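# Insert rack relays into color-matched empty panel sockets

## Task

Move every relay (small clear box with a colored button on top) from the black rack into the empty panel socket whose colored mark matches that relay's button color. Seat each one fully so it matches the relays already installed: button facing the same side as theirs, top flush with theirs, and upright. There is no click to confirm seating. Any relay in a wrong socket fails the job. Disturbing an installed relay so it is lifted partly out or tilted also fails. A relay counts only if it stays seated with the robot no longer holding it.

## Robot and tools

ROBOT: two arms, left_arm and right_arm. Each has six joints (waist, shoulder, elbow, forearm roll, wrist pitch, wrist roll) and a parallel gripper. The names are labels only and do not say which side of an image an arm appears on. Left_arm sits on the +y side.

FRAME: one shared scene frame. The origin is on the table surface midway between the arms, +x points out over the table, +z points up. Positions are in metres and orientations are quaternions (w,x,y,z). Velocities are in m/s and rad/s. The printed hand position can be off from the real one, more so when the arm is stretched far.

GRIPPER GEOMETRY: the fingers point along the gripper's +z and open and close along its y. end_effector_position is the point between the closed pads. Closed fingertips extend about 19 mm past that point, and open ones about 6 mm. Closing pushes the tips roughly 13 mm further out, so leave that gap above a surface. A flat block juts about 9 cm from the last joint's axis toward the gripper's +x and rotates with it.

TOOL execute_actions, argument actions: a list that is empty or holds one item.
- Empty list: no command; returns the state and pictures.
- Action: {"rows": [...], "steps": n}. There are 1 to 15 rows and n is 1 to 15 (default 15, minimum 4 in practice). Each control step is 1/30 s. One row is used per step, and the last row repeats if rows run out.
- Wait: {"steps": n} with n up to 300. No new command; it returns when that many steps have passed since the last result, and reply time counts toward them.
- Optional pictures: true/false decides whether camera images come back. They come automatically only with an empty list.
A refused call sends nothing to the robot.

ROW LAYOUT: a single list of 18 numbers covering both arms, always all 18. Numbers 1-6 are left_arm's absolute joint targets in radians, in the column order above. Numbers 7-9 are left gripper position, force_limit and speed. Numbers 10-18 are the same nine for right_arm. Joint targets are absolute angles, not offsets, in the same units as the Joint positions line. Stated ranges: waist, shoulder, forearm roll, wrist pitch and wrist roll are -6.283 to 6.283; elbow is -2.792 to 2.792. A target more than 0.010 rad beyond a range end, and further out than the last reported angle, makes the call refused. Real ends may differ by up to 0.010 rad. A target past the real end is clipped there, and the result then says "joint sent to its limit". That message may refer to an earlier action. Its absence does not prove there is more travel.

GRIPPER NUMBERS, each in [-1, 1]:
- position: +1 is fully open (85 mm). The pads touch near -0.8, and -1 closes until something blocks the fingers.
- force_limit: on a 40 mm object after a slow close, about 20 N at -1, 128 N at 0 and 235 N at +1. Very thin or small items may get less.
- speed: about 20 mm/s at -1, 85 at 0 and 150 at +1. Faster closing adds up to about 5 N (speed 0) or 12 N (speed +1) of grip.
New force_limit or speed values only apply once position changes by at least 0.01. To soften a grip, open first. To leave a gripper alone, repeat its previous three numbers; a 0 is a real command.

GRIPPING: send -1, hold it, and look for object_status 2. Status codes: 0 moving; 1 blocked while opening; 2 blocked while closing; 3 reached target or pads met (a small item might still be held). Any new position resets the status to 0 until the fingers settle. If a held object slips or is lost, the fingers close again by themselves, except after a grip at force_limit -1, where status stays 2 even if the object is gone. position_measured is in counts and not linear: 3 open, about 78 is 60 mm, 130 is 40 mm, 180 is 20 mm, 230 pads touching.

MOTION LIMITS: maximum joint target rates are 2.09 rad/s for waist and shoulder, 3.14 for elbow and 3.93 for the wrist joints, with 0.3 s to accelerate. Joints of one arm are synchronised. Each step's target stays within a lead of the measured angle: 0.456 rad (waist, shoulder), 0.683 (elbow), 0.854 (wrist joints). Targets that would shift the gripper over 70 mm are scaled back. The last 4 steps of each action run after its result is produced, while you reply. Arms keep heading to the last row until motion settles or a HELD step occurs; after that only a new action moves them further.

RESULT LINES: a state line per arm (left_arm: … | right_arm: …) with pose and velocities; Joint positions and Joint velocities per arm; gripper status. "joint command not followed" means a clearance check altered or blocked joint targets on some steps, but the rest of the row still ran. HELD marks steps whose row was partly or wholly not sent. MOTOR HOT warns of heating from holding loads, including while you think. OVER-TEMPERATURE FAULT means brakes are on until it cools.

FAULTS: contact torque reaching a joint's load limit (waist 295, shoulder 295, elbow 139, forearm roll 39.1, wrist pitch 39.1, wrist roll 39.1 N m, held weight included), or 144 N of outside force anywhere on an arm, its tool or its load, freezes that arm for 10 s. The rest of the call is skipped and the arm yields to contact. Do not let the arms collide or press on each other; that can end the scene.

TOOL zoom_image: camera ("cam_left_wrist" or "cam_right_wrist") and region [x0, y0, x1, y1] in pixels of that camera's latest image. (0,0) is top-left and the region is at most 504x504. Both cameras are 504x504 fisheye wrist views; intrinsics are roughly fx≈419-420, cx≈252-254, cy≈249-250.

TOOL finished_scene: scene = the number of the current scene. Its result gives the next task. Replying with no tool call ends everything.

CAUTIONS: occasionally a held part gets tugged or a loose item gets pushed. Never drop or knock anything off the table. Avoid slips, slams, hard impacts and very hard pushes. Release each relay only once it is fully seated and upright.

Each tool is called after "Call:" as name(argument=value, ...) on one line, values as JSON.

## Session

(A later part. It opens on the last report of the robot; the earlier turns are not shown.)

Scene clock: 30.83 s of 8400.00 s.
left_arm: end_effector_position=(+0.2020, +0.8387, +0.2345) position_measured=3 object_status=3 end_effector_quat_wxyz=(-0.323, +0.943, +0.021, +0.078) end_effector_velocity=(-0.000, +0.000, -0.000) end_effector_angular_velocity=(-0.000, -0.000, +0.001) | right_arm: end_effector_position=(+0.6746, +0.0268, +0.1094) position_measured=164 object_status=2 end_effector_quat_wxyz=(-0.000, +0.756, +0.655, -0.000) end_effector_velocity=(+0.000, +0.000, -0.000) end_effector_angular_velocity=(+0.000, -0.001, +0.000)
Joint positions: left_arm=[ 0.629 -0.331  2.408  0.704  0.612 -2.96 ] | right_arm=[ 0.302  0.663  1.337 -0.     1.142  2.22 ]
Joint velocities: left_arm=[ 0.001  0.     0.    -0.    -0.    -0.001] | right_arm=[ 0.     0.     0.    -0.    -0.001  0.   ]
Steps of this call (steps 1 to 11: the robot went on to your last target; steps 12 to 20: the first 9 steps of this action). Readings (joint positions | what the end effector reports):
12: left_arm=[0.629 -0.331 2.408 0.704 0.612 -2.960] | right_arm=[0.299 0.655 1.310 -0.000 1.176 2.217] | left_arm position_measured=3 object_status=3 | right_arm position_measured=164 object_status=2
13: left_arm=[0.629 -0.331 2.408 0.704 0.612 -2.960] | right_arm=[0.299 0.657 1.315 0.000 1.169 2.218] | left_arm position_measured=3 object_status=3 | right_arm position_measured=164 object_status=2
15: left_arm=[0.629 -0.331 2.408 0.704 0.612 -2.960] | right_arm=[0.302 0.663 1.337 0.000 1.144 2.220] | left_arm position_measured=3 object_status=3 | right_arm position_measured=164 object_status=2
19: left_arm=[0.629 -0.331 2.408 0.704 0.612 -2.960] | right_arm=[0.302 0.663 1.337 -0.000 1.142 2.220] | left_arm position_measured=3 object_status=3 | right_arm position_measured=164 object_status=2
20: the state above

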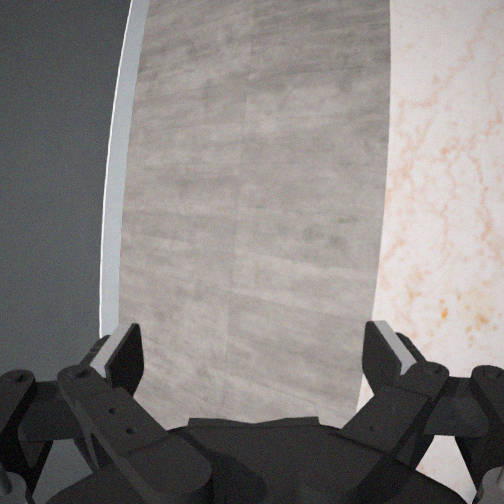

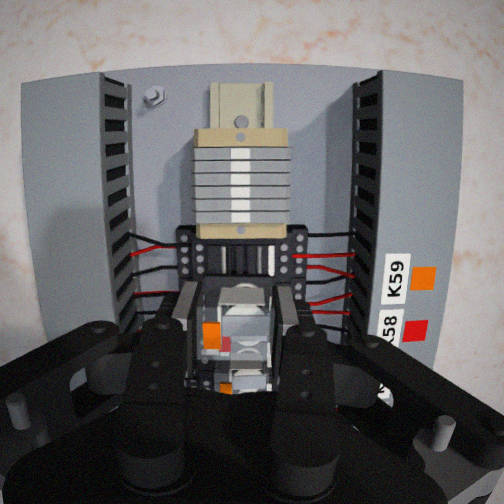

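Call:
execute_actions(actions=[{"rows":[[0.629,-0.331,2.408,0.704,0.612,-2.96,1,0,0,0.3025,0.678,1.3492,0,1.1144,2.2205,-1,-0.4,-0.3]],"steps":12}], pictures=true)

Call:
zoom_image(camera="cam_right_wrist", region=[150,130,330,390])

Scene clock: 31.50 s of 8400.00 s.
left_arm: end_effector_position=(+0.2020, +0.8387, +0.2345) position_measured=3 object_status=3 end_effector_quat_wxyz=(-0.323, +0.943, +0.021, +0.078) end_effector_velocity=(+0.000, +0.000, +0.001) end_effector_angular_velocity=(+0.001, +0.001, -0.000) | right_arm: end_effector_position=(+0.6753, +0.0273, +0.0898) position_measured=164 object_status=2 end_effector_quat_wxyz=(+0.000, +0.756, +0.655, -0.000) end_effector_velocity=(-0.001, +0.002, +0.001) end_effector_angular_velocity=(+0.000, -0.001, +0.003)
Joint positions: left_arm=[ 0.629 -0.331  2.408  0.704  0.612 -2.96 ] | right_arm=[ 0.302  0.678  1.349 -0.     1.114  2.22 ]
Joint velocities: left_arm=[-0.    -0.    -0.001  0.     0.001  0.001] | right_arm=[ 0.002 -0.001 -0.    -0.    -0.     0.   ]
Steps of this call (steps 1 to 4: the last 4 steps of your previous action; steps 5 to 12: the robot went on to your last target; steps 13 to 20: the first 8 steps of this action). Readings (joint positions | what the end effector reports):
13: left_arm=[0.629 -0.331 2.408 0.704 0.612 -2.960] | right_arm=[0.302 0.663 1.337 -0.000 1.142 2.220] | left_arm position_measured=3 object_status=3 | right_arm position_measured=164 object_status=2
14: left_arm=[0.629 -0.331 2.408 0.704 0.612 -2.960] | right_arm=[0.302 0.666 1.339 0.000 1.135 2.220] | left_arm position_measured=3 object_status=3 | right_arm position_measured=164 object_status=2
16: left_arm=[0.629 -0.331 2.408 0.704 0.612 -2.960] | right_arm=[0.302 0.678 1.350 -0.000 1.115 2.220] | left_arm position_measured=3 object_status=3 | right_arm position_measured=164 object_status=2
20: the state above

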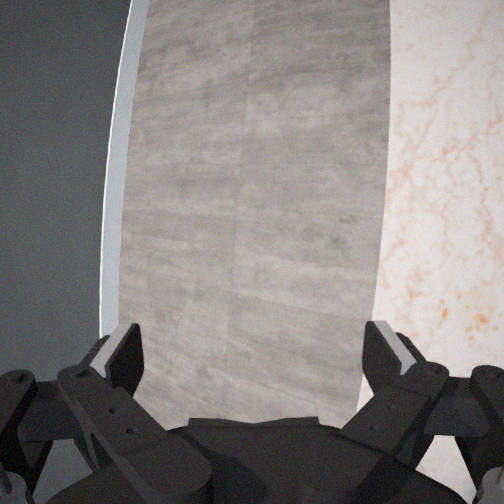

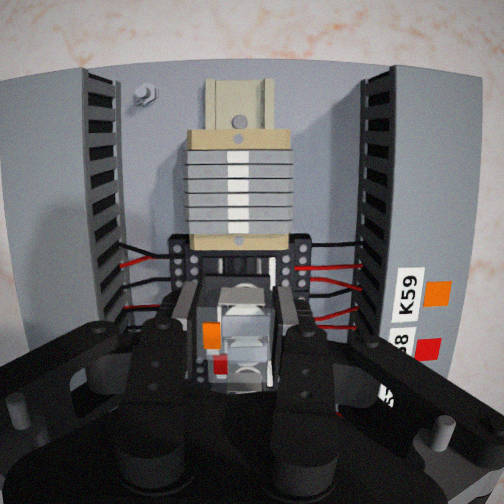

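Region (150, 130, 330, 390) of cam_right_wrist's 504x504 image, scaled by 1.938, with more detail than that image has; it fills the left 349 columns of this view, and the rest is white.

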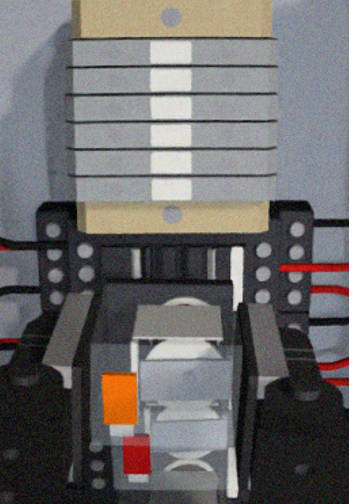

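Call:
execute_actions(actions=[{"rows":[[0.629,-0.331,2.408,0.704,0.612,-2.96,1,0,0,0.3038,0.6812,1.3476,0,1.1128,2.2218,-1,-0.4,-0.3]],"steps":10}], pictures=true)

Call:
zoom_image(camera="cam_right_wrist", region=[150,130,330,390])

Scene clock: 32.43 s of 8400.00 s.
left_arm: end_effector_position=(+0.2020, +0.8387, +0.2345) position_measured=3 object_status=3 end_effector_quat_wxyz=(-0.323, +0.943, +0.021, +0.078) end_effector_velocity=(-0.000, -0.001, -0.001) end_effector_angular_velocity=(-0.001, -0.001, +0.001) | right_arm: end_effector_position=(+0.6756, +0.0289, +0.0881) position_measured=164 object_status=2 end_effector_quat_wxyz=(+0.000, +0.756, +0.655, +0.000) end_effector_velocity=(-0.000, +0.000, -0.003) end_effector_angular_velocity=(-0.001, +0.003, -0.000)
Joint positions: left_arm=[ 0.629 -0.331  2.408  0.704  0.612 -2.96 ] | right_arm=[0.304 0.681 1.348 0.    1.113 2.222]
Joint velocities: left_arm=[-0.     0.     0.001 -0.    -0.001 -0.002] | right_arm=[ 0.     0.004 -0.     0.001 -0.     0.   ]
Steps of this call (steps 1 to 4: the last 4 steps of your previous action; steps 5 to 15: the robot went on to your last target; steps 16 to 22: nothing new was sent; steps 23 to 28: the first 6 steps of this action). Readings (joint positions | what the end effector reports):
23: left_arm=[0.629 -0.331 2.408 0.704 0.612 -2.960] | right_arm=[0.303 0.678 1.349 0.000 1.114 2.221] | left_arm position_measured=3 object_status=3 | right_arm position_measured=164 object_status=2
24: left_arm=[0.629 -0.331 2.408 0.704 0.612 -2.960] | right_arm=[0.303 0.679 1.348 0.000 1.113 2.221] | left_arm position_measured=3 object_status=3 | right_arm position_measured=164 object_status=2
26: left_arm=[0.629 -0.331 2.408 0.704 0.612 -2.960] | right_arm=[0.304 0.681 1.348 0.000 1.113 2.222] | left_arm position_measured=3 object_status=3 | right_arm position_measured=164 object_status=2
28: the state above

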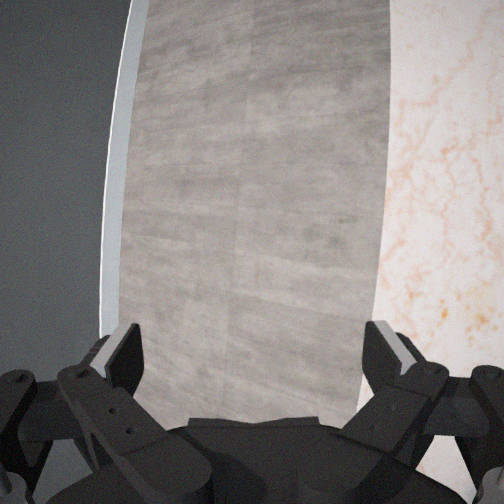

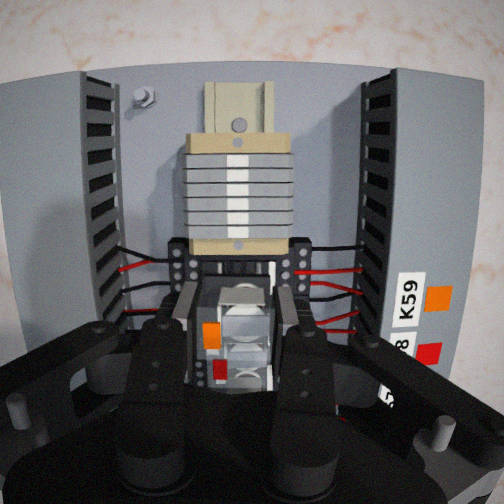

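Region (150, 130, 330, 390) of cam_right_wrist's 504x504 image, scaled by 1.938, with more detail than that image has; it fills the left 349 columns of this view, and the rest is white.

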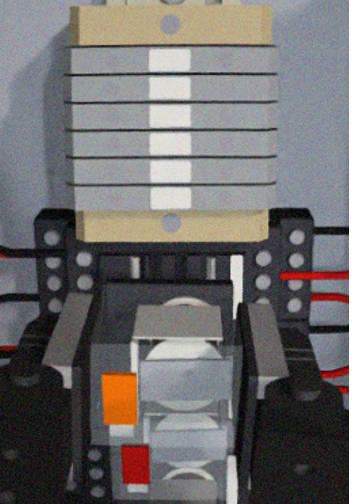

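Call:
execute_actions(actions=[{"rows":[[0.629,-0.331,2.408,0.704,0.612,-2.96,1,0,0,0.3038,0.6834,1.3496,0,1.1086,2.2218,-1,-0.4,-0.3],[0.629,-0.331,2.408,0.704,0.612,-2.96,1,0,0,0.3038,0.6856,1.3516,0,1.1044,2.2218,-1,-0.4,-0.3],[0.629,-0.331,2.408,0.704,0.612,-2.96,1,0,0,0.3038,0.6878,1.3536,0,1.1002,2.2218,-1,-0.4,-0.3],[0.629,-0.331,2.408,0.704,0.612,-2.96,1,0,0,0.3038,0.6893,1.3549,0,1.0974,2.2218,-1,-0.4,-0.3],[0.629,-0.331,2.408,0.704,0.612,-2.96,1,0,0,0.3038,0.6906,1.3560,0,1.0950,2.2218,-1,-0.4,-0.3],[0.629,-0.331,2.408,0.704,0.612,-2.96,1,0,0,0.3038,0.6919,1.3571,0,1.0926,2.2218,-1,-0.4,-0.3],[0.629,-0.331,2.408,0.704,0.612,-2.96,1,0,0,0.3038,0.6931,1.3582,0,1.0903,2.2218,-1,-0.4,-0.3],[0.629,-0.331,2.408,0.704,0.612,-2.96,1,0,0,0.3038,0.6944,1.3593,0,1.0879,2.2218,-1,-0.4,-0.3],[0.629,-0.331,2.408,0.704,0.612,-2.96,1,0,0,0.3038,0.6956,1.3605,0,1.0855,2.2218,-1,-0.4,-0.3],[0.629,-0.331,2.408,0.704,0.612,-2.96,1,0,0,0.3038,0.6969,1.3616,0,1.0831,2.2218,-1,-0.4,-0.3]],"steps":15}], pictures=true)

Call:
zoom_image(camera="cam_right_wrist", region=[150,130,330,390])

Scene clock: 33.20 s of 8400.00 s.
left_arm: end_effector_position=(+0.2020, +0.8387, +0.2345) position_measured=3 object_status=3 end_effector_quat_wxyz=(-0.323, +0.943, +0.021, +0.078) end_effector_velocity=(+0.001, +0.000, +0.001) end_effector_angular_velocity=(+0.001, -0.002, -0.001) | right_arm: end_effector_position=(+0.6756, +0.0289, +0.0675) position_measured=164 object_status=2 end_effector_quat_wxyz=(+0.000, +0.756, +0.655, +0.000) end_effector_velocity=(+0.007, +0.003, -0.025) end_effector_angular_velocity=(+0.005, -0.019, +0.003)
Joint positions: left_arm=[ 0.629 -0.331  2.408  0.704  0.612 -2.96 ] | right_arm=[ 0.304  0.696  1.361 -0.     1.084  2.222]
Joint velocities: left_arm=[-0.001 -0.    -0.001 -0.    -0.001 -0.   ] | right_arm=[ 0.     0.022  0.011 -0.005 -0.052 -0.   ]
Steps of this call (steps 1 to 4: the last 4 steps of your previous action; steps 5 to 12: the robot went on to your last target; steps 13 to 23: the first 11 steps of this action). Readings (joint positions | what the end effector reports):
13: left_arm=[0.629 -0.331 2.408 0.704 0.612 -2.960] | right_arm=[0.304 0.681 1.348 0.000 1.113 2.222] | left_arm position_measured=3 object_status=3 | right_arm position_measured=164 object_status=2
14: left_arm=[0.629 -0.331 2.408 0.704 0.612 -2.960] | right_arm=[0.304 0.682 1.348 0.000 1.110 2.222] | left_arm position_measured=3 object_status=3 | right_arm position_measured=164 object_status=2
16: left_arm=[0.629 -0.331 2.408 0.704 0.612 -2.960] | right_arm=[0.304 0.687 1.353 0.000 1.102 2.222] | left_arm position_measured=3 object_status=3 | right_arm position_measured=164 object_status=2
20: left_arm=[0.629 -0.331 2.408 0.704 0.612 -2.960] | right_arm=[0.304 0.693 1.358 0.000 1.091 2.222] | left_arm position_measured=3 object_status=3 | right_arm position_measured=164 object_status=2
23: the state above

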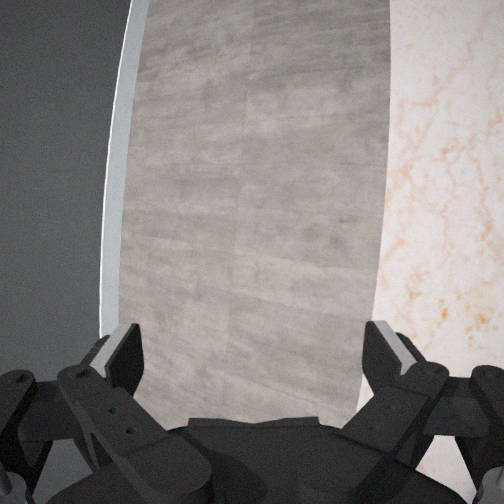

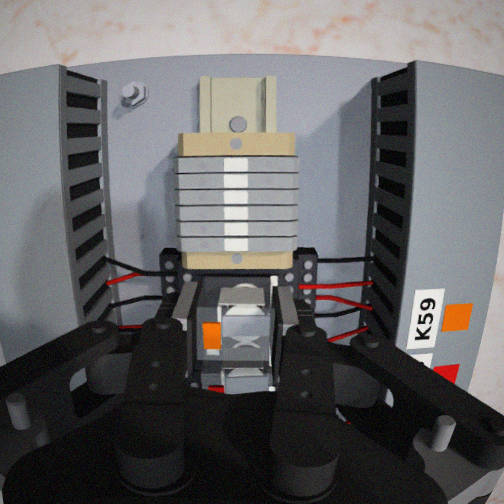

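Region (150, 130, 330, 390) of cam_right_wrist's 504x504 image, scaled by 1.938, with more detail than that image has; it fills the left 349 columns of this view, and the rest is white.

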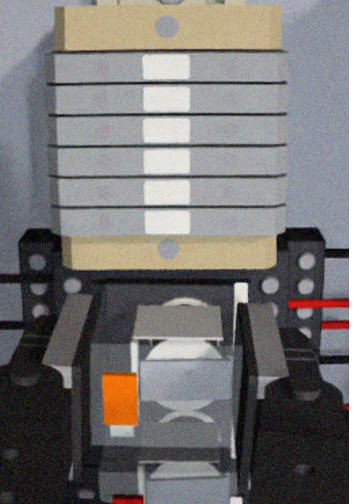

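Call:
execute_actions(actions=[{"rows":[[0.629,-0.331,2.408,0.704,0.612,-2.96,1,0,0,0.3038,0.69720,1.36187,0,1.08253,2.2218,-1,-0.4,-0.3],[0.629,-0.331,2.408,0.704,0.612,-2.96,1,0,0,0.3038,0.69750,1.36213,0,1.08197,2.2218,-1,-0.4,-0.3],[0.629,-0.331,2.408,0.704,0.612,-2.96,1,0,0,0.3038,0.69780,1.36240,0,1.08140,2.2218,-1,-0.4,-0.3],[0.629,-0.331,2.408,0.704,0.612,-2.96,1,0,0,0.3038,0.69810,1.36267,0,1.08083,2.2218,-1,-0.4,-0.3],[0.629,-0.331,2.408,0.704,0.612,-2.96,1,0,0,0.3038,0.69840,1.36293,0,1.08027,2.2218,-1,-0.4,-0.3],[0.629,-0.331,2.408,0.704,0.612,-2.96,1,0,0,0.3038,0.69870,1.36320,0,1.07970,2.2218,-1,-0.4,-0.3],[0.629,-0.331,2.408,0.704,0.612,-2.96,1,0,0,0.3038,0.69900,1.36347,0,1.07913,2.2218,-1,-0.4,-0.3],[0.629,-0.331,2.408,0.704,0.612,-2.96,1,0,0,0.3038,0.69915,1.3636,0,1.07885,2.2218,-1,-0.4,-0.3]],"steps":14}])

Call:
execute_actions(actions=[{"steps":8}])

Scene clock: 34.10 s of 8400.00 s.
left_arm: end_effector_position=(+0.2020, +0.8387, +0.2345) position_measured=3 object_status=3 end_effector_quat_wxyz=(-0.323, +0.943, +0.021, +0.078) end_effector_velocity=(-0.000, +0.000, +0.000) end_effector_angular_velocity=(+0.000, +0.000, -0.000) | right_arm: end_effector_position=(+0.6755, +0.0288, +0.0638) position_measured=164 object_status=2 end_effector_quat_wxyz=(+0.000, +0.756, +0.655, +0.000) end_effector_velocity=(-0.000, +0.001, +0.000) end_effector_angular_velocity=(+0.001, -0.001, +0.000)
Joint positions: left_arm=[ 0.629 -0.331  2.408  0.704  0.612 -2.96 ] | right_arm=[ 0.304  0.699  1.364 -0.     1.079  2.222]
Joint velocities: left_arm=[ 0.001 -0.    -0.     0.    -0.     0.001] | right_arm=[ 0.001 -0.     0.     0.001 -0.001 -0.   ]
Steps of this call (steps 1 to 4: the last 4 steps of your previous action; steps 5 to 15: the robot went on to your last target; steps 16 to 17: nothing new was sent; steps 18 to 27: the first 10 steps of this action). Readings (joint positions | what the end effector reports):
18: left_arm=[0.629 -0.331 2.408 0.704 0.612 -2.960] | right_arm=[0.304 0.697 1.362 -0.000 1.083 2.222] | left_arm position_measured=3 object_status=3 | right_arm position_measured=164 object_status=2
19: left_arm=[0.629 -0.331 2.408 0.704 0.612 -2.960] | right_arm=[0.304 0.697 1.362 -0.000 1.083 2.222] | left_arm position_measured=3 object_status=3 | right_arm position_measured=164 object_status=2
21: left_arm=[0.629 -0.331 2.408 0.704 0.612 -2.960] | right_arm=[0.304 0.698 1.362 -0.000 1.082 2.222] | left_arm position_measured=3 object_status=3 | right_arm position_measured=164 object_status=2
25: left_arm=[0.629 -0.331 2.408 0.704 0.612 -2.960] | right_arm=[0.304 0.699 1.363 -0.000 1.079 2.222] | left_arm position_measured=3 object_status=3 | right_arm position_measured=164 object_status=2
27: the state above

Scene clock: 34.37 s of 8400.00 s.
left_arm: end_effector_position=(+0.2020, +0.8387, +0.2345) position_measured=3 object_status=3 end_effector_quat_wxyz=(-0.323, +0.943, +0.021, +0.078) end_effector_velocity=(-0.000, +0.000, -0.000) end_effector_angular_velocity=(-0.000, +0.000, +0.000) | right_arm: end_effector_position=(+0.6755, +0.0288, +0.0638) position_measured=164 object_status=2 end_effector_quat_wxyz=(+0.000, +0.756, +0.655, +0.000) end_effector_velocity=(+0.001, -0.001, -0.000) end_effector_angular_velocity=(-0.000, +0.000, -0.001)
Joint positions: left_arm=[ 0.629 -0.331  2.408  0.704  0.612 -2.96 ] | right_arm=[ 0.304  0.699  1.364 -0.     1.079  2.222]
Joint velocities: left_arm=[ 0.001  0.    -0.    -0.    -0.     0.   ] | right_arm=[-0.001  0.001 -0.    -0.    -0.     0.   ]
Kept back: nothing.
Steps of this call (steps 1 to 4: the last 4 steps of your previous action; steps 5 to 8: the robot went on to your last target). Readings (joint positions | what the end effector reports):
1: left_arm=[0.629 -0.331 2.408 0.704 0.612 -2.960] | right_arm=[0.304 0.699 1.364 -0.000 1.079 2.222] | left_arm position_measured=3 object_status=3 | right_arm position_measured=164 object_status=2
2: left_arm=[0.629 -0.331 2.408 0.704 0.612 -2.960] | right_arm=[0.304 0.699 1.364 -0.000 1.079 2.222] | left_arm position_measured=3 object_status=3 | right_arm position_measured=164 object_status=2
4: left_arm=[0.629 -0.331 2.408 0.704 0.612 -2.960] | right_arm=[0.304 0.699 1.364 -0.000 1.079 2.222] | left_arm position_measured=3 object_status=3 | right_arm position_measured=164 object_status=2
8: the state above

Call:
execute_actions(actions=[{"rows":[[0.629,-0.331,2.408,0.704,0.612,-2.96,1,0,0,0.3038,0.6993,1.36373,0,1.07857,2.2218,-1,-0.4,-0.3],[0.629,-0.331,2.408,0.704,0.612,-2.96,1,0,0,0.3038,0.69945,1.36387,0,1.07828,2.2218,-1,-0.4,-0.3],[0.629,-0.331,2.408,0.704,0.612,-2.96,1,0,0,0.3038,0.6996,1.364,0,1.078,2.2218,-1,-0.4,-0.3]],"steps":10}], pictures=true)

Call:
zoom_image(camera="cam_right_wrist", region=[150,130,330,390])

Scene clock: 34.77 s of 8400.00 s.
left_arm: end_effector_position=(+0.2020, +0.8387, +0.2345) position_measured=3 object_status=3 end_effector_quat_wxyz=(-0.323, +0.943, +0.021, +0.078) end_effector_velocity=(+0.000, -0.000, +0.000) end_effector_angular_velocity=(+0.000, -0.001, -0.002) | right_arm: end_effector_position=(+0.6755, +0.0288, +0.0632) position_measured=164 object_status=2 end_effector_quat_wxyz=(-0.000, +0.756, +0.655, -0.000) end_effector_velocity=(+0.000, -0.000, +0.000) end_effector_angular_velocity=(-0.000, -0.001, +0.000)
Joint positions: left_arm=[ 0.629 -0.331  2.408  0.704  0.612 -2.96 ] | right_arm=[0.304 0.7   1.364 0.    1.078 2.222]
Joint velocities: left_arm=[-0.001 -0.     0.    -0.    -0.001  0.   ] | right_arm=[ 0.    -0.    -0.    -0.001 -0.    -0.   ]
Steps of this call (steps 1 to 6: the robot went on to your last target; steps 7 to 12: the first 6 steps of this action). Readings (joint positions | what the end effector reports):
7: left_arm=[0.629 -0.331 2.408 0.704 0.612 -2.960] | right_arm=[0.304 0.699 1.364 0.000 1.079 2.222] | left_arm position_measured=3 object_status=3 | right_arm position_measured=164 object_status=2
8: left_arm=[0.629 -0.331 2.408 0.704 0.612 -2.960] | right_arm=[0.304 0.699 1.364 0.000 1.079 2.222] | left_arm position_measured=3 object_status=3 | right_arm position_measured=164 object_status=2
10: left_arm=[0.629 -0.331 2.408 0.704 0.612 -2.960] | right_arm=[0.304 0.700 1.364 0.000 1.078 2.222] | left_arm position_measured=3 object_status=3 | right_arm position_measured=164 object_status=2
12: the state above

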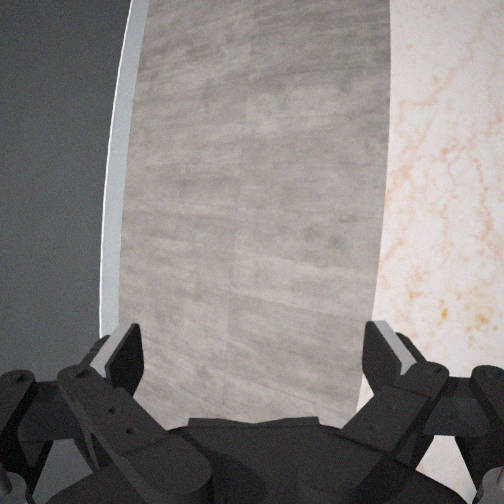

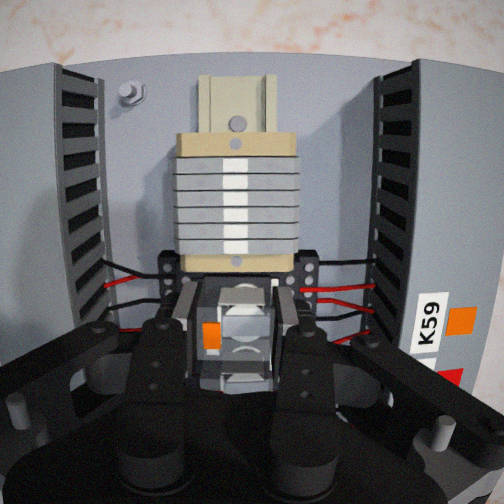

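Region (150, 130, 330, 390) of cam_right_wrist's 504x504 image, scaled by 1.938, with more detail than that image has; it fills the left 349 columns of this view, and the rest is white.

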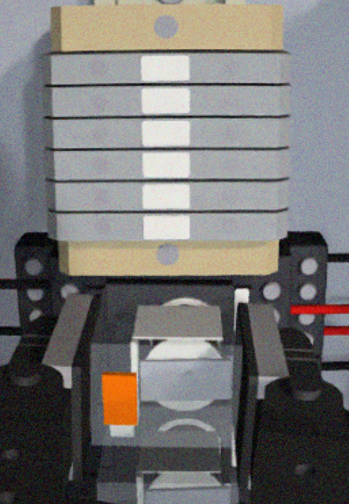

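Call:
execute_actions(actions=[{"rows":[[0.629,-0.331,2.408,0.704,0.612,-2.96,1,0,0,0.3038,0.69975,1.36413,0,1.07772,2.2218,-1,-0.4,-0.3],[0.629,-0.331,2.408,0.704,0.612,-2.96,1,0,0,0.3038,0.69990,1.36427,0,1.07743,2.2218,-1,-0.4,-0.3],[0.629,-0.331,2.408,0.704,0.612,-2.96,1,0,0,0.30380,0.70000,1.36436,0,1.07724,2.2218,-1,-0.4,-0.3],[0.629,-0.331,2.408,0.704,0.612,-2.96,1,0,0,0.30380,0.70000,1.36436,0,1.07724,2.2218,-1,-0.4,-0.3],[0.629,-0.331,2.408,0.704,0.612,-2.96,1,0,0,0.30380,0.70000,1.36436,0,1.07724,2.2218,-1,-0.4,-0.3],[0.629,-0.331,2.408,0.704,0.612,-2.96,1,0,0,0.30380,0.70000,1.36436,0,1.07724,2.2218,-1,-0.4,-0.3],[0.629,-0.331,2.408,0.704,0.612,-2.96,1,0,0,0.30380,0.70000,1.36436,0,1.07724,2.2218,0.1,-0.4,0]],"steps":15}])

Scene clock: 35.33 s of 8400.00 s.
left_arm: end_effector_position=(+0.2020, +0.8387, +0.2345) position_measured=3 object_status=3 end_effector_quat_wxyz=(-0.323, +0.943, +0.021, +0.078) end_effector_velocity=(+0.000, -0.000, -0.000) end_effector_angular_velocity=(-0.000, -0.000, +0.000) | right_arm: end_effector_position=(+0.6752, +0.0287, +0.0620) position_measured=148 object_status=0 end_effector_quat_wxyz=(-0.000, +0.756, +0.655, -0.000) end_effector_velocity=(+0.000, -0.001, +0.000) end_effector_angular_velocity=(+0.000, -0.001, -0.001)
Joint positions: left_arm=[ 0.629 -0.331  2.408  0.704  0.612 -2.96 ] | right_arm=[0.304 0.7   1.365 0.    1.077 2.222]
Joint velocities: left_arm=[-0.001  0.    -0.     0.     0.    -0.001] | right_arm=[-0.001 -0.001 -0.    -0.    -0.     0.   ]
Steps of this call (steps 1 to 4: the last 4 steps of your previous action; steps 5 to 6: the robot went on to your last target; steps 7 to 17: the first 11 steps of this action). Readings (joint positions | what the end effector reports):
7: left_arm=[0.629 -0.331 2.408 0.704 0.612 -2.960] | right_arm=[0.304 0.700 1.364 0.000 1.078 2.222] | left_arm position_measured=3 object_status=3 | right_arm position_measured=164 object_status=2
8: left_arm=[0.629 -0.331 2.408 0.704 0.612 -2.960] | right_arm=[0.304 0.700 1.364 0.000 1.078 2.222] | left_arm position_measured=3 object_status=3 | right_arm position_measured=164 object_status=2
10: left_arm=[0.629 -0.331 2.408 0.704 0.612 -2.960] | right_arm=[0.304 0.700 1.364 0.000 1.077 2.222] | left_arm position_measured=3 object_status=3 | right_arm position_measured=164 object_status=2
14: left_arm=[0.629 -0.331 2.408 0.704 0.612 -2.960] | right_arm=[0.304 0.700 1.364 0.000 1.077 2.222] | left_arm position_measured=3 object_status=3 | right_arm position_measured=164 object_status=0
17: the state above

Call:
execute_actions(actions=[{"rows":[[0.629,-0.331,2.408,0.704,0.612,-2.96,1,0,0,0.3038,0.6523,1.3158,0,1.1735,2.2218,0.1,-0.4,0]],"steps":15}], pictures=true)

Call:
zoom_image(camera="cam_right_wrist", region=[150,180,330,400])

Scene clock: 35.90 s of 8400.00 s.
left_arm: end_effector_position=(+0.2020, +0.8387, +0.2345) position_measured=3 object_status=3 end_effector_quat_wxyz=(-0.323, +0.943, +0.021, +0.078) end_effector_velocity=(-0.000, +0.001, +0.000) end_effector_angular_velocity=(+0.001, -0.001, +0.001) | right_arm: end_effector_position=(+0.6754, +0.0288, +0.1298) position_measured=117 object_status=3 end_effector_quat_wxyz=(-0.000, +0.756, +0.655, +0.000) end_effector_velocity=(+0.002, +0.001, +0.003) end_effector_angular_velocity=(+0.002, -0.004, -0.000)
Joint positions: left_arm=[ 0.629 -0.331  2.408  0.704  0.612 -2.96 ] | right_arm=[0.304 0.652 1.316 0.    1.173 2.222]
Joint velocities: left_arm=[ 0.001 -0.    -0.     0.    -0.001  0.   ] | right_arm=[-0.     0.    -0.006 -0.     0.001 -0.   ]
Steps of this call (steps 1 to 4: the last 4 steps of your previous action; steps 5 to 6: the robot went on to your last target; steps 7 to 17: the first 11 steps of this action). Readings (joint positions | what the end effector reports):
7: left_arm=[0.629 -0.331 2.408 0.704 0.612 -2.960] | right_arm=[0.304 0.700 1.364 0.000 1.077 2.222] | left_arm position_measured=3 object_status=3 | right_arm position_measured=117 object_status=0
8: left_arm=[0.629 -0.331 2.408 0.704 0.612 -2.960] | right_arm=[0.304 0.697 1.361 -0.000 1.084 2.222] | left_arm position_measured=3 object_status=3 | right_arm position_measured=117 object_status=0
10: left_arm=[0.629 -0.331 2.408 0.704 0.612 -2.960] | right_arm=[0.304 0.672 1.334 -0.000 1.136 2.222] | left_arm position_measured=3 object_status=3 | right_arm position_measured=117 object_status=0
14: left_arm=[0.629 -0.331 2.408 0.704 0.612 -2.960] | right_arm=[0.304 0.652 1.316 0.000 1.173 2.222] | left_arm position_measured=3 object_status=3 | right_arm position_measured=117 object_status=3
17: the state above

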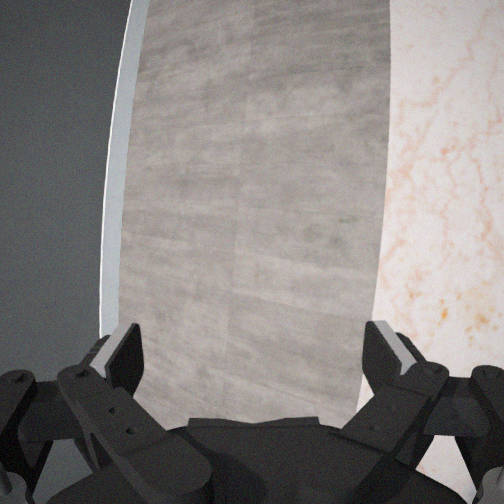

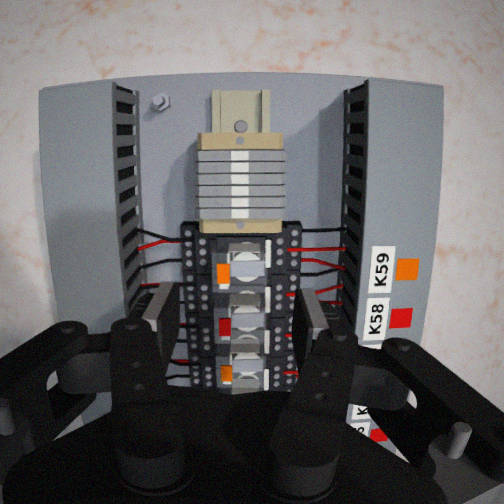

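Region (150, 180, 330, 400) of cam_right_wrist's 504x504 image, scaled by 2.291, with more detail than that image has; it fills the left 412 columns of this view, and the rest is white.

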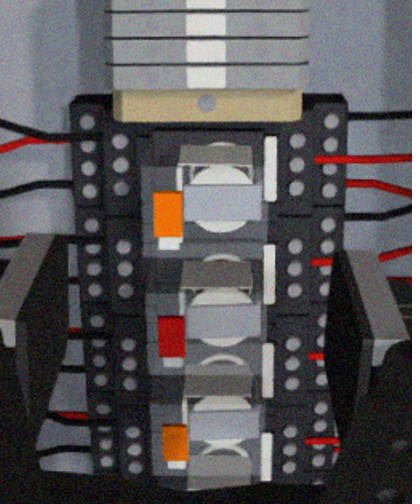

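Call:
execute_actions(actions=[{"rows":[[0.629,-0.331,2.408,0.704,0.612,-2.96,1,0,0,-0.0959,0.4892,1.5874,0,1.065,-1.4627,0.1,-0.4,0]],"steps":15}])

Call:
execute_actions(actions=[{"steps":34}], pictures=true)

Scene clock: 36.53 s of 8400.00 s.
left_arm: end_effector_position=(+0.2020, +0.8387, +0.2345) position_measured=3 object_status=3 end_effector_quat_wxyz=(-0.323, +0.943, +0.021, +0.078) end_effector_velocity=(-0.001, +0.001, +0.000) end_effector_angular_velocity=(+0.000, +0.000, +0.002) | right_arm: end_effector_position=(+0.6997, -0.1192, +0.1306) position_measured=117 object_status=3 end_effector_quat_wxyz=(-0.000, +0.667, +0.745, -0.001) end_effector_velocity=(+0.030, -0.476, +0.002) end_effector_angular_velocity=(+0.003, -0.001, +1.208)
Joint positions: left_arm=[ 0.629 -0.331  2.408  0.704  0.612 -2.96 ] | right_arm=[ 0.137  0.585  1.429 -0.     1.129  1.801]
Joint velocities: left_arm=[ 0.003  0.    -0.001 -0.    -0.     0.001] | right_arm=[-0.541 -0.221  0.367  0.    -0.147 -1.75 ]
Steps of this call (steps 1 to 4: the last 4 steps of your previous action; steps 5 to 8: the robot went on to your last target; steps 9 to 19: the first 11 steps of this action). Readings (joint positions | what the end effector reports):
9: left_arm=[0.629 -0.331 2.408 0.704 0.612 -2.960] | right_arm=[0.304 0.652 1.316 0.000 1.173 2.222] | left_arm position_measured=3 object_status=3 | right_arm position_measured=117 object_status=3
10: left_arm=[0.629 -0.331 2.408 0.704 0.612 -2.960] | right_arm=[0.301 0.651 1.318 0.000 1.173 2.215] | left_arm position_measured=3 object_status=3 | right_arm position_measured=117 object_status=3
12: left_arm=[0.629 -0.331 2.408 0.704 0.612 -2.960] | right_arm=[0.275 0.641 1.336 0.000 1.166 2.159] | left_arm position_measured=3 object_status=3 | right_arm position_measured=117 object_status=3
16: left_arm=[0.629 -0.331 2.408 0.704 0.612 -2.960] | right_arm=[0.193 0.608 1.391 -0.000 1.144 1.967] | left_arm position_measured=3 object_status=3 | right_arm position_measured=117 object_status=3
19: the state above

Scene clock: 37.67 s of 8400.00 s.
left_arm: end_effector_position=(+0.2020, +0.8387, +0.2345) position_measured=3 object_status=3 end_effector_quat_wxyz=(-0.323, +0.943, +0.021, +0.078) end_effector_velocity=(+0.000, +0.000, -0.000) end_effector_angular_velocity=(+0.000, -0.000, -0.001) | right_arm: end_effector_position=(+0.6851, -0.3165, +0.1298) position_measured=117 object_status=3 end_effector_quat_wxyz=(-0.000, -0.707, +0.708, +0.000) end_effector_velocity=(+0.000, -0.000, -0.000) end_effector_angular_velocity=(+0.000, +0.000, +0.030)
Joint positions: left_arm=[ 0.629 -0.331  2.408  0.704  0.612 -2.96 ] | right_arm=[-0.096  0.489  1.587  0.     1.065 -1.462]
Joint velocities: left_arm=[-0.     0.001 -0.     0.    -0.001  0.   ] | right_arm=[-0.    0.   -0.    0.    0.   -0.03]
Kept back: nothing.
Steps of this call (steps 1 to 4: the last 4 steps of your previous action; steps 5 to 34: the robot went on to your last target). Readings (joint positions | what the end effector reports):
1: left_arm=[0.629 -0.331 2.408 0.704 0.612 -2.960] | right_arm=[0.119 0.577 1.441 -0.000 1.124 1.740] | left_arm position_measured=3 object_status=3 | right_arm position_measured=117 object_status=3
2: left_arm=[0.629 -0.331 2.408 0.704 0.612 -2.960] | right_arm=[0.101 0.570 1.453 -0.000 1.119 1.676] | left_arm position_measured=3 object_status=3 | right_arm position_measured=117 object_status=3
4: left_arm=[0.629 -0.331 2.408 0.704 0.612 -2.960] | right_arm=[0.067 0.556 1.477 -0.000 1.110 1.536] | left_arm position_measured=3 object_status=3 | right_arm position_measured=117 object_status=3
8: left_arm=[0.629 -0.331 2.408 0.704 0.612 -2.960] | right_arm=[0.005 0.531 1.519 -0.000 1.093 1.196] | left_arm position_measured=3 object_status=3 | right_arm position_measured=117 object_status=3
34: the state above

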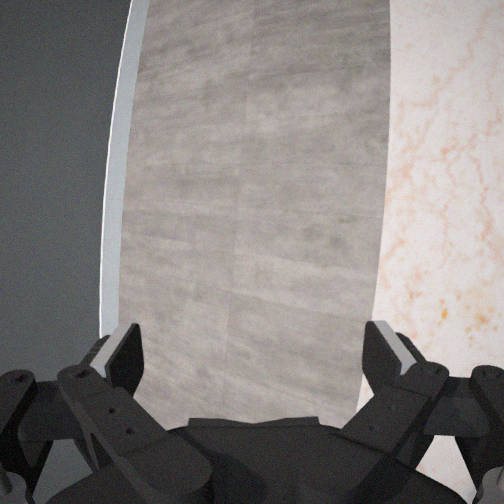

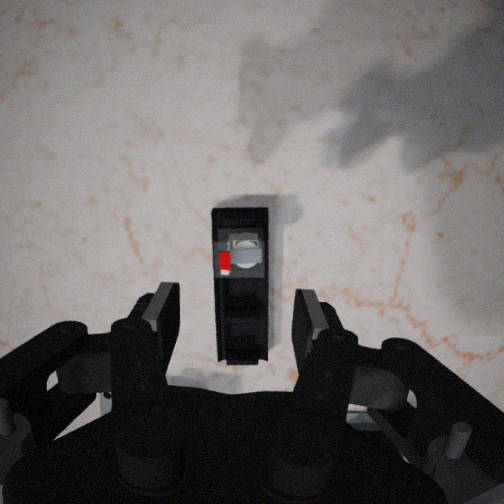

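Call:
execute_actions(actions=[])

Scene clock: 38.13 s of 8400.00 s.
left_arm: end_effector_position=(+0.2020, +0.8387, +0.2345) position_measured=3 object_status=3 end_effector_quat_wxyz=(-0.323, +0.943, +0.021, +0.078) end_effector_velocity=(-0.001, +0.000, -0.000) end_effector_angular_velocity=(+0.000, -0.001, +0.002) | right_arm: end_effector_position=(+0.6851, -0.3165, +0.1298) position_measured=117 object_status=3 end_effector_quat_wxyz=(-0.000, -0.707, +0.707, +0.000) end_effector_velocity=(+0.000, +0.000, -0.001) end_effector_angular_velocity=(-0.000, +0.001, +0.001)
Joint positions: left_arm=[ 0.629 -0.331  2.408  0.704  0.612 -2.96 ] | right_arm=[-0.096  0.489  1.587  0.     1.065 -1.463]
Joint velocities: left_arm=[ 0.001 -0.     0.     0.    -0.    -0.001] | right_arm=[ 0.001  0.001 -0.     0.    -0.    -0.   ]
Kept back: nothing.
Steps of this call (steps 1 to 14: the robot went on to your last target). Readings (joint positions | what the end effector reports):
1: left_arm=[0.629 -0.331 2.408 0.704 0.612 -2.960] | right_arm=[-0.096 0.489 1.587 0.000 1.065 -1.462] | left_arm position_measured=3 object_status=3 | right_arm position_measured=117 object_status=3
2: left_arm=[0.629 -0.331 2.408 0.704 0.612 -2.960] | right_arm=[-0.096 0.489 1.587 0.000 1.065 -1.462] | left_arm position_measured=3 object_status=3 | right_arm position_measured=117 object_status=3
4: left_arm=[0.629 -0.331 2.408 0.704 0.612 -2.960] | right_arm=[-0.096 0.489 1.587 0.000 1.065 -1.463] | left_arm position_measured=3 object_status=3 | right_arm position_measured=117 object_status=3
8: left_arm=[0.629 -0.331 2.408 0.704 0.612 -2.960] | right_arm=[-0.096 0.489 1.587 0.000 1.065 -1.463] | left_arm position_measured=3 object_status=3 | right_arm position_measured=117 object_status=3
14: the state above

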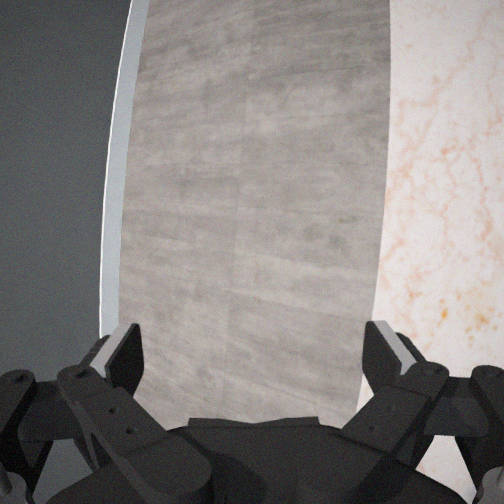

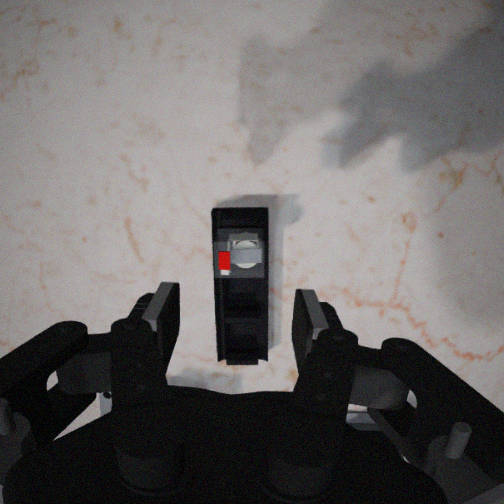

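Call:
execute_actions(actions=[{"rows":[[0.629,-0.331,2.408,0.704,0.612,-2.96,1,0,0,-0.0959,0.5663,1.6466,0,0.9287,-1.4627,0.1,-0.4,0]],"steps":15}])

Call:
execute_actions(actions=[{"steps":10}], pictures=true)

Scene clock: 38.77 s of 8400.00 s.
left_arm: end_effector_position=(+0.2020, +0.8387, +0.2345) position_measured=3 object_status=3 end_effector_quat_wxyz=(-0.323, +0.943, +0.021, +0.078) end_effector_velocity=(+0.000, +0.000, +0.000) end_effector_angular_velocity=(+0.001, -0.001, +0.001) | right_arm: end_effector_position=(+0.6852, -0.3165, +0.0417) position_measured=117 object_status=3 end_effector_quat_wxyz=(-0.000, -0.707, +0.707, -0.000) end_effector_velocity=(+0.000, +0.000, +0.003) end_effector_angular_velocity=(+0.001, -0.004, -0.000)
Joint positions: left_arm=[ 0.629 -0.331  2.408  0.704  0.612 -2.96 ] | right_arm=[-0.096  0.567  1.646 -0.     0.929 -1.463]
Joint velocities: left_arm=[ 0.001 -0.    -0.    -0.    -0.001 -0.001] | right_arm=[ 0.    -0.004  0.     0.    -0.001  0.   ]
Steps of this call (steps 1 to 8: the robot went on to your last target; steps 9 to 19: the first 11 steps of this action). Readings (joint positions | what the end effector reports):
9: left_arm=[0.629 -0.331 2.408 0.704 0.612 -2.960] | right_arm=[-0.096 0.489 1.588 0.000 1.065 -1.463] | left_arm position_measured=3 object_status=3 | right_arm position_measured=117 object_status=3
10: left_arm=[0.629 -0.331 2.408 0.704 0.612 -2.960] | right_arm=[-0.096 0.492 1.590 0.000 1.058 -1.463] | left_arm position_measured=3 object_status=3 | right_arm position_measured=117 object_status=3
12: left_arm=[0.629 -0.331 2.408 0.704 0.612 -2.960] | right_arm=[-0.096 0.521 1.613 0.000 1.006 -1.463] | left_arm position_measured=3 object_status=3 | right_arm position_measured=117 object_status=3
16: left_arm=[0.629 -0.331 2.408 0.704 0.612 -2.960] | right_arm=[-0.096 0.567 1.647 -0.000 0.929 -1.463] | left_arm position_measured=3 object_status=3 | right_arm position_measured=117 object_status=3
19: the state above

Scene clock: 39.10 s of 8400.00 s.
left_arm: end_effector_position=(+0.2020, +0.8387, +0.2345) position_measured=3 object_status=3 end_effector_quat_wxyz=(-0.323, +0.943, +0.021, +0.078) end_effector_velocity=(+0.000, -0.000, +0.000) end_effector_angular_velocity=(+0.000, -0.002, +0.001) | right_arm: end_effector_position=(+0.6850, -0.3165, +0.0417) position_measured=117 object_status=3 end_effector_quat_wxyz=(-0.000, -0.707, +0.707, +0.000) end_effector_velocity=(+0.000, -0.000, +0.001) end_effector_angular_velocity=(-0.000, -0.001, +0.000)
Joint positions: left_arm=[ 0.629 -0.331  2.408  0.704  0.612 -2.96 ] | right_arm=[-0.096  0.566  1.647 -0.     0.929 -1.463]
Joint velocities: left_arm=[-0.001 -0.    -0.    -0.    -0.    -0.002] | right_arm=[ 0.    -0.001  0.    -0.001 -0.    -0.   ]
Kept back: nothing.
Steps of this call (steps 1 to 4: the last 4 steps of your previous action; steps 5 to 10: the robot went on to your last target). Readings (joint positions | what the end effector reports):
1: left_arm=[0.629 -0.331 2.408 0.704 0.612 -2.960] | right_arm=[-0.096 0.567 1.646 -0.000 0.929 -1.463] | left_arm position_measured=3 object_status=3 | right_arm position_measured=117 object_status=3
2: left_arm=[0.629 -0.331 2.408 0.704 0.612 -2.960] | right_arm=[-0.096 0.566 1.646 -0.000 0.929 -1.463] | left_arm position_measured=3 object_status=3 | right_arm position_measured=117 object_status=3
4: left_arm=[0.629 -0.331 2.408 0.704 0.612 -2.960] | right_arm=[-0.096 0.566 1.647 -0.000 0.929 -1.463] | left_arm position_measured=3 object_status=3 | right_arm position_measured=117 object_status=3
8: left_arm=[0.629 -0.331 2.408 0.704 0.612 -2.960] | right_arm=[-0.096 0.566 1.647 -0.000 0.929 -1.463] | left_arm position_measured=3 object_status=3 | right_arm position_measured=117 object_status=3
10: the state above

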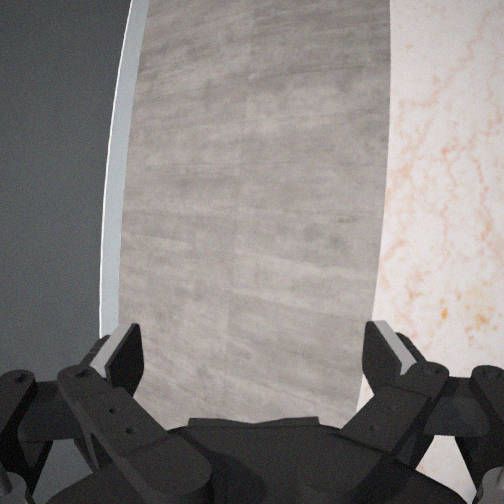

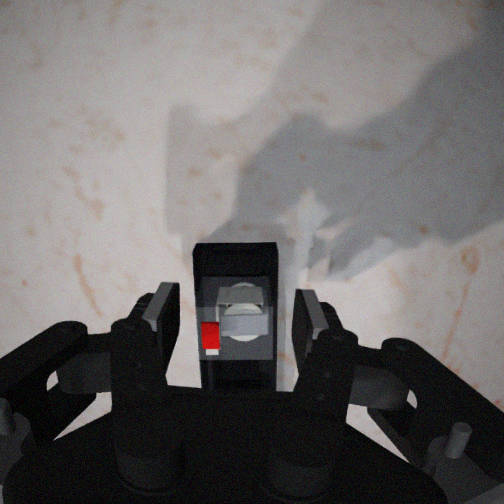

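Call:
execute_actions(actions=[{"rows":[[0.629,-0.331,2.408,0.704,0.612,-2.96,1,0,0,-0.0959,0.5663,1.6466,0,0.9287,-1.4627,-1,-0.4,-0.3]],"steps":15}])

Call:
execute_actions(actions=[{"steps":12}])

Scene clock: 39.87 s of 8400.00 s.
left_arm: end_effector_position=(+0.2020, +0.8387, +0.2345) position_measured=3 object_status=3 end_effector_quat_wxyz=(-0.323, +0.943, +0.021, +0.078) end_effector_velocity=(+0.000, -0.000, +0.000) end_effector_angular_velocity=(+0.000, +0.001, -0.001) | right_arm: end_effector_position=(+0.6850, -0.3165, +0.0418) position_measured=162 object_status=0 end_effector_quat_wxyz=(+0.000, -0.707, +0.707, -0.000) end_effector_velocity=(+0.000, +0.000, +0.001) end_effector_angular_velocity=(+0.001, -0.001, -0.000)
Joint positions: left_arm=[ 0.629 -0.331  2.408  0.704  0.612 -2.96 ] | right_arm=[-0.096  0.566  1.647  0.     0.929 -1.463]
Joint velocities: left_arm=[-0.001 -0.    -0.     0.     0.001  0.001] | right_arm=[-0.    -0.001 -0.     0.001 -0.     0.   ]
Steps of this call (steps 1 to 12: the robot went on to your last target; steps 13 to 23: the first 11 steps of this action). Readings (joint positions | what the end effector reports):
13: left_arm=[0.629 -0.331 2.408 0.704 0.612 -2.960] | right_arm=[-0.096 0.566 1.647 -0.000 0.929 -1.463] | left_arm position_measured=3 object_status=3 | right_arm position_measured=117 object_status=0
14: left_arm=[0.629 -0.331 2.408 0.704 0.612 -2.960] | right_arm=[-0.096 0.566 1.647 -0.000 0.929 -1.463] | left_arm position_measured=3 object_status=3 | right_arm position_measured=117 object_status=0
16: left_arm=[0.629 -0.331 2.408 0.704 0.612 -2.960] | right_arm=[-0.096 0.566 1.647 -0.000 0.929 -1.463] | left_arm position_measured=3 object_status=3 | right_arm position_measured=124 object_status=0
20: left_arm=[0.629 -0.331 2.408 0.704 0.612 -2.960] | right_arm=[-0.096 0.566 1.647 0.000 0.929 -1.463] | left_arm position_measured=3 object_status=3 | right_arm position_measured=146 object_status=0
23: the state above

Scene clock: 40.27 s of 8400.00 s.
left_arm: end_effector_position=(+0.2020, +0.8387, +0.2345) position_measured=3 object_status=3 end_effector_quat_wxyz=(-0.323, +0.943, +0.021, +0.078) end_effector_velocity=(+0.000, +0.000, +0.001) end_effector_angular_velocity=(+0.001, -0.002, +0.000) | right_arm: end_effector_position=(+0.6850, -0.3165, +0.0418) position_measured=164 object_status=2 end_effector_quat_wxyz=(+0.000, -0.707, +0.707, -0.000) end_effector_velocity=(-0.000, +0.000, +0.000) end_effector_angular_velocity=(+0.000, -0.001, +0.001)
Joint positions: left_arm=[ 0.629 -0.331  2.408  0.704  0.612 -2.96 ] | right_arm=[-0.096  0.566  1.647  0.     0.929 -1.463]
Joint velocities: left_arm=[ 0.    -0.001 -0.001 -0.    -0.001 -0.001] | right_arm=[ 0.001 -0.001  0.     0.    -0.    -0.   ]
Kept back: nothing.
Steps of this call (steps 1 to 4: the last 4 steps of your previous action; steps 5 to 12: the robot went on to your last target). Readings (joint positions | what the end effector reports):
1: left_arm=[0.629 -0.331 2.408 0.704 0.612 -2.960] | right_arm=[-0.096 0.566 1.647 0.000 0.929 -1.463] | left_arm position_measured=3 object_status=3 | right_arm position_measured=164 object_status=0
2: left_arm=[0.629 -0.331 2.408 0.704 0.612 -2.960] | right_arm=[-0.096 0.566 1.647 0.000 0.929 -1.463] | left_arm position_measured=3 object_status=3 | right_arm position_measured=164 object_status=0
4: left_arm=[0.629 -0.331 2.408 0.704 0.612 -2.960] | right_arm=[-0.096 0.566 1.647 0.000 0.929 -1.463] | left_arm position_measured=3 object_status=3 | right_arm position_measured=164 object_status=0
8: left_arm=[0.629 -0.331 2.408 0.704 0.612 -2.960] | right_arm=[-0.096 0.566 1.647 0.000 0.929 -1.463] | left_arm position_measured=3 object_status=3 | right_arm position_measured=164 object_status=2
12: the state above


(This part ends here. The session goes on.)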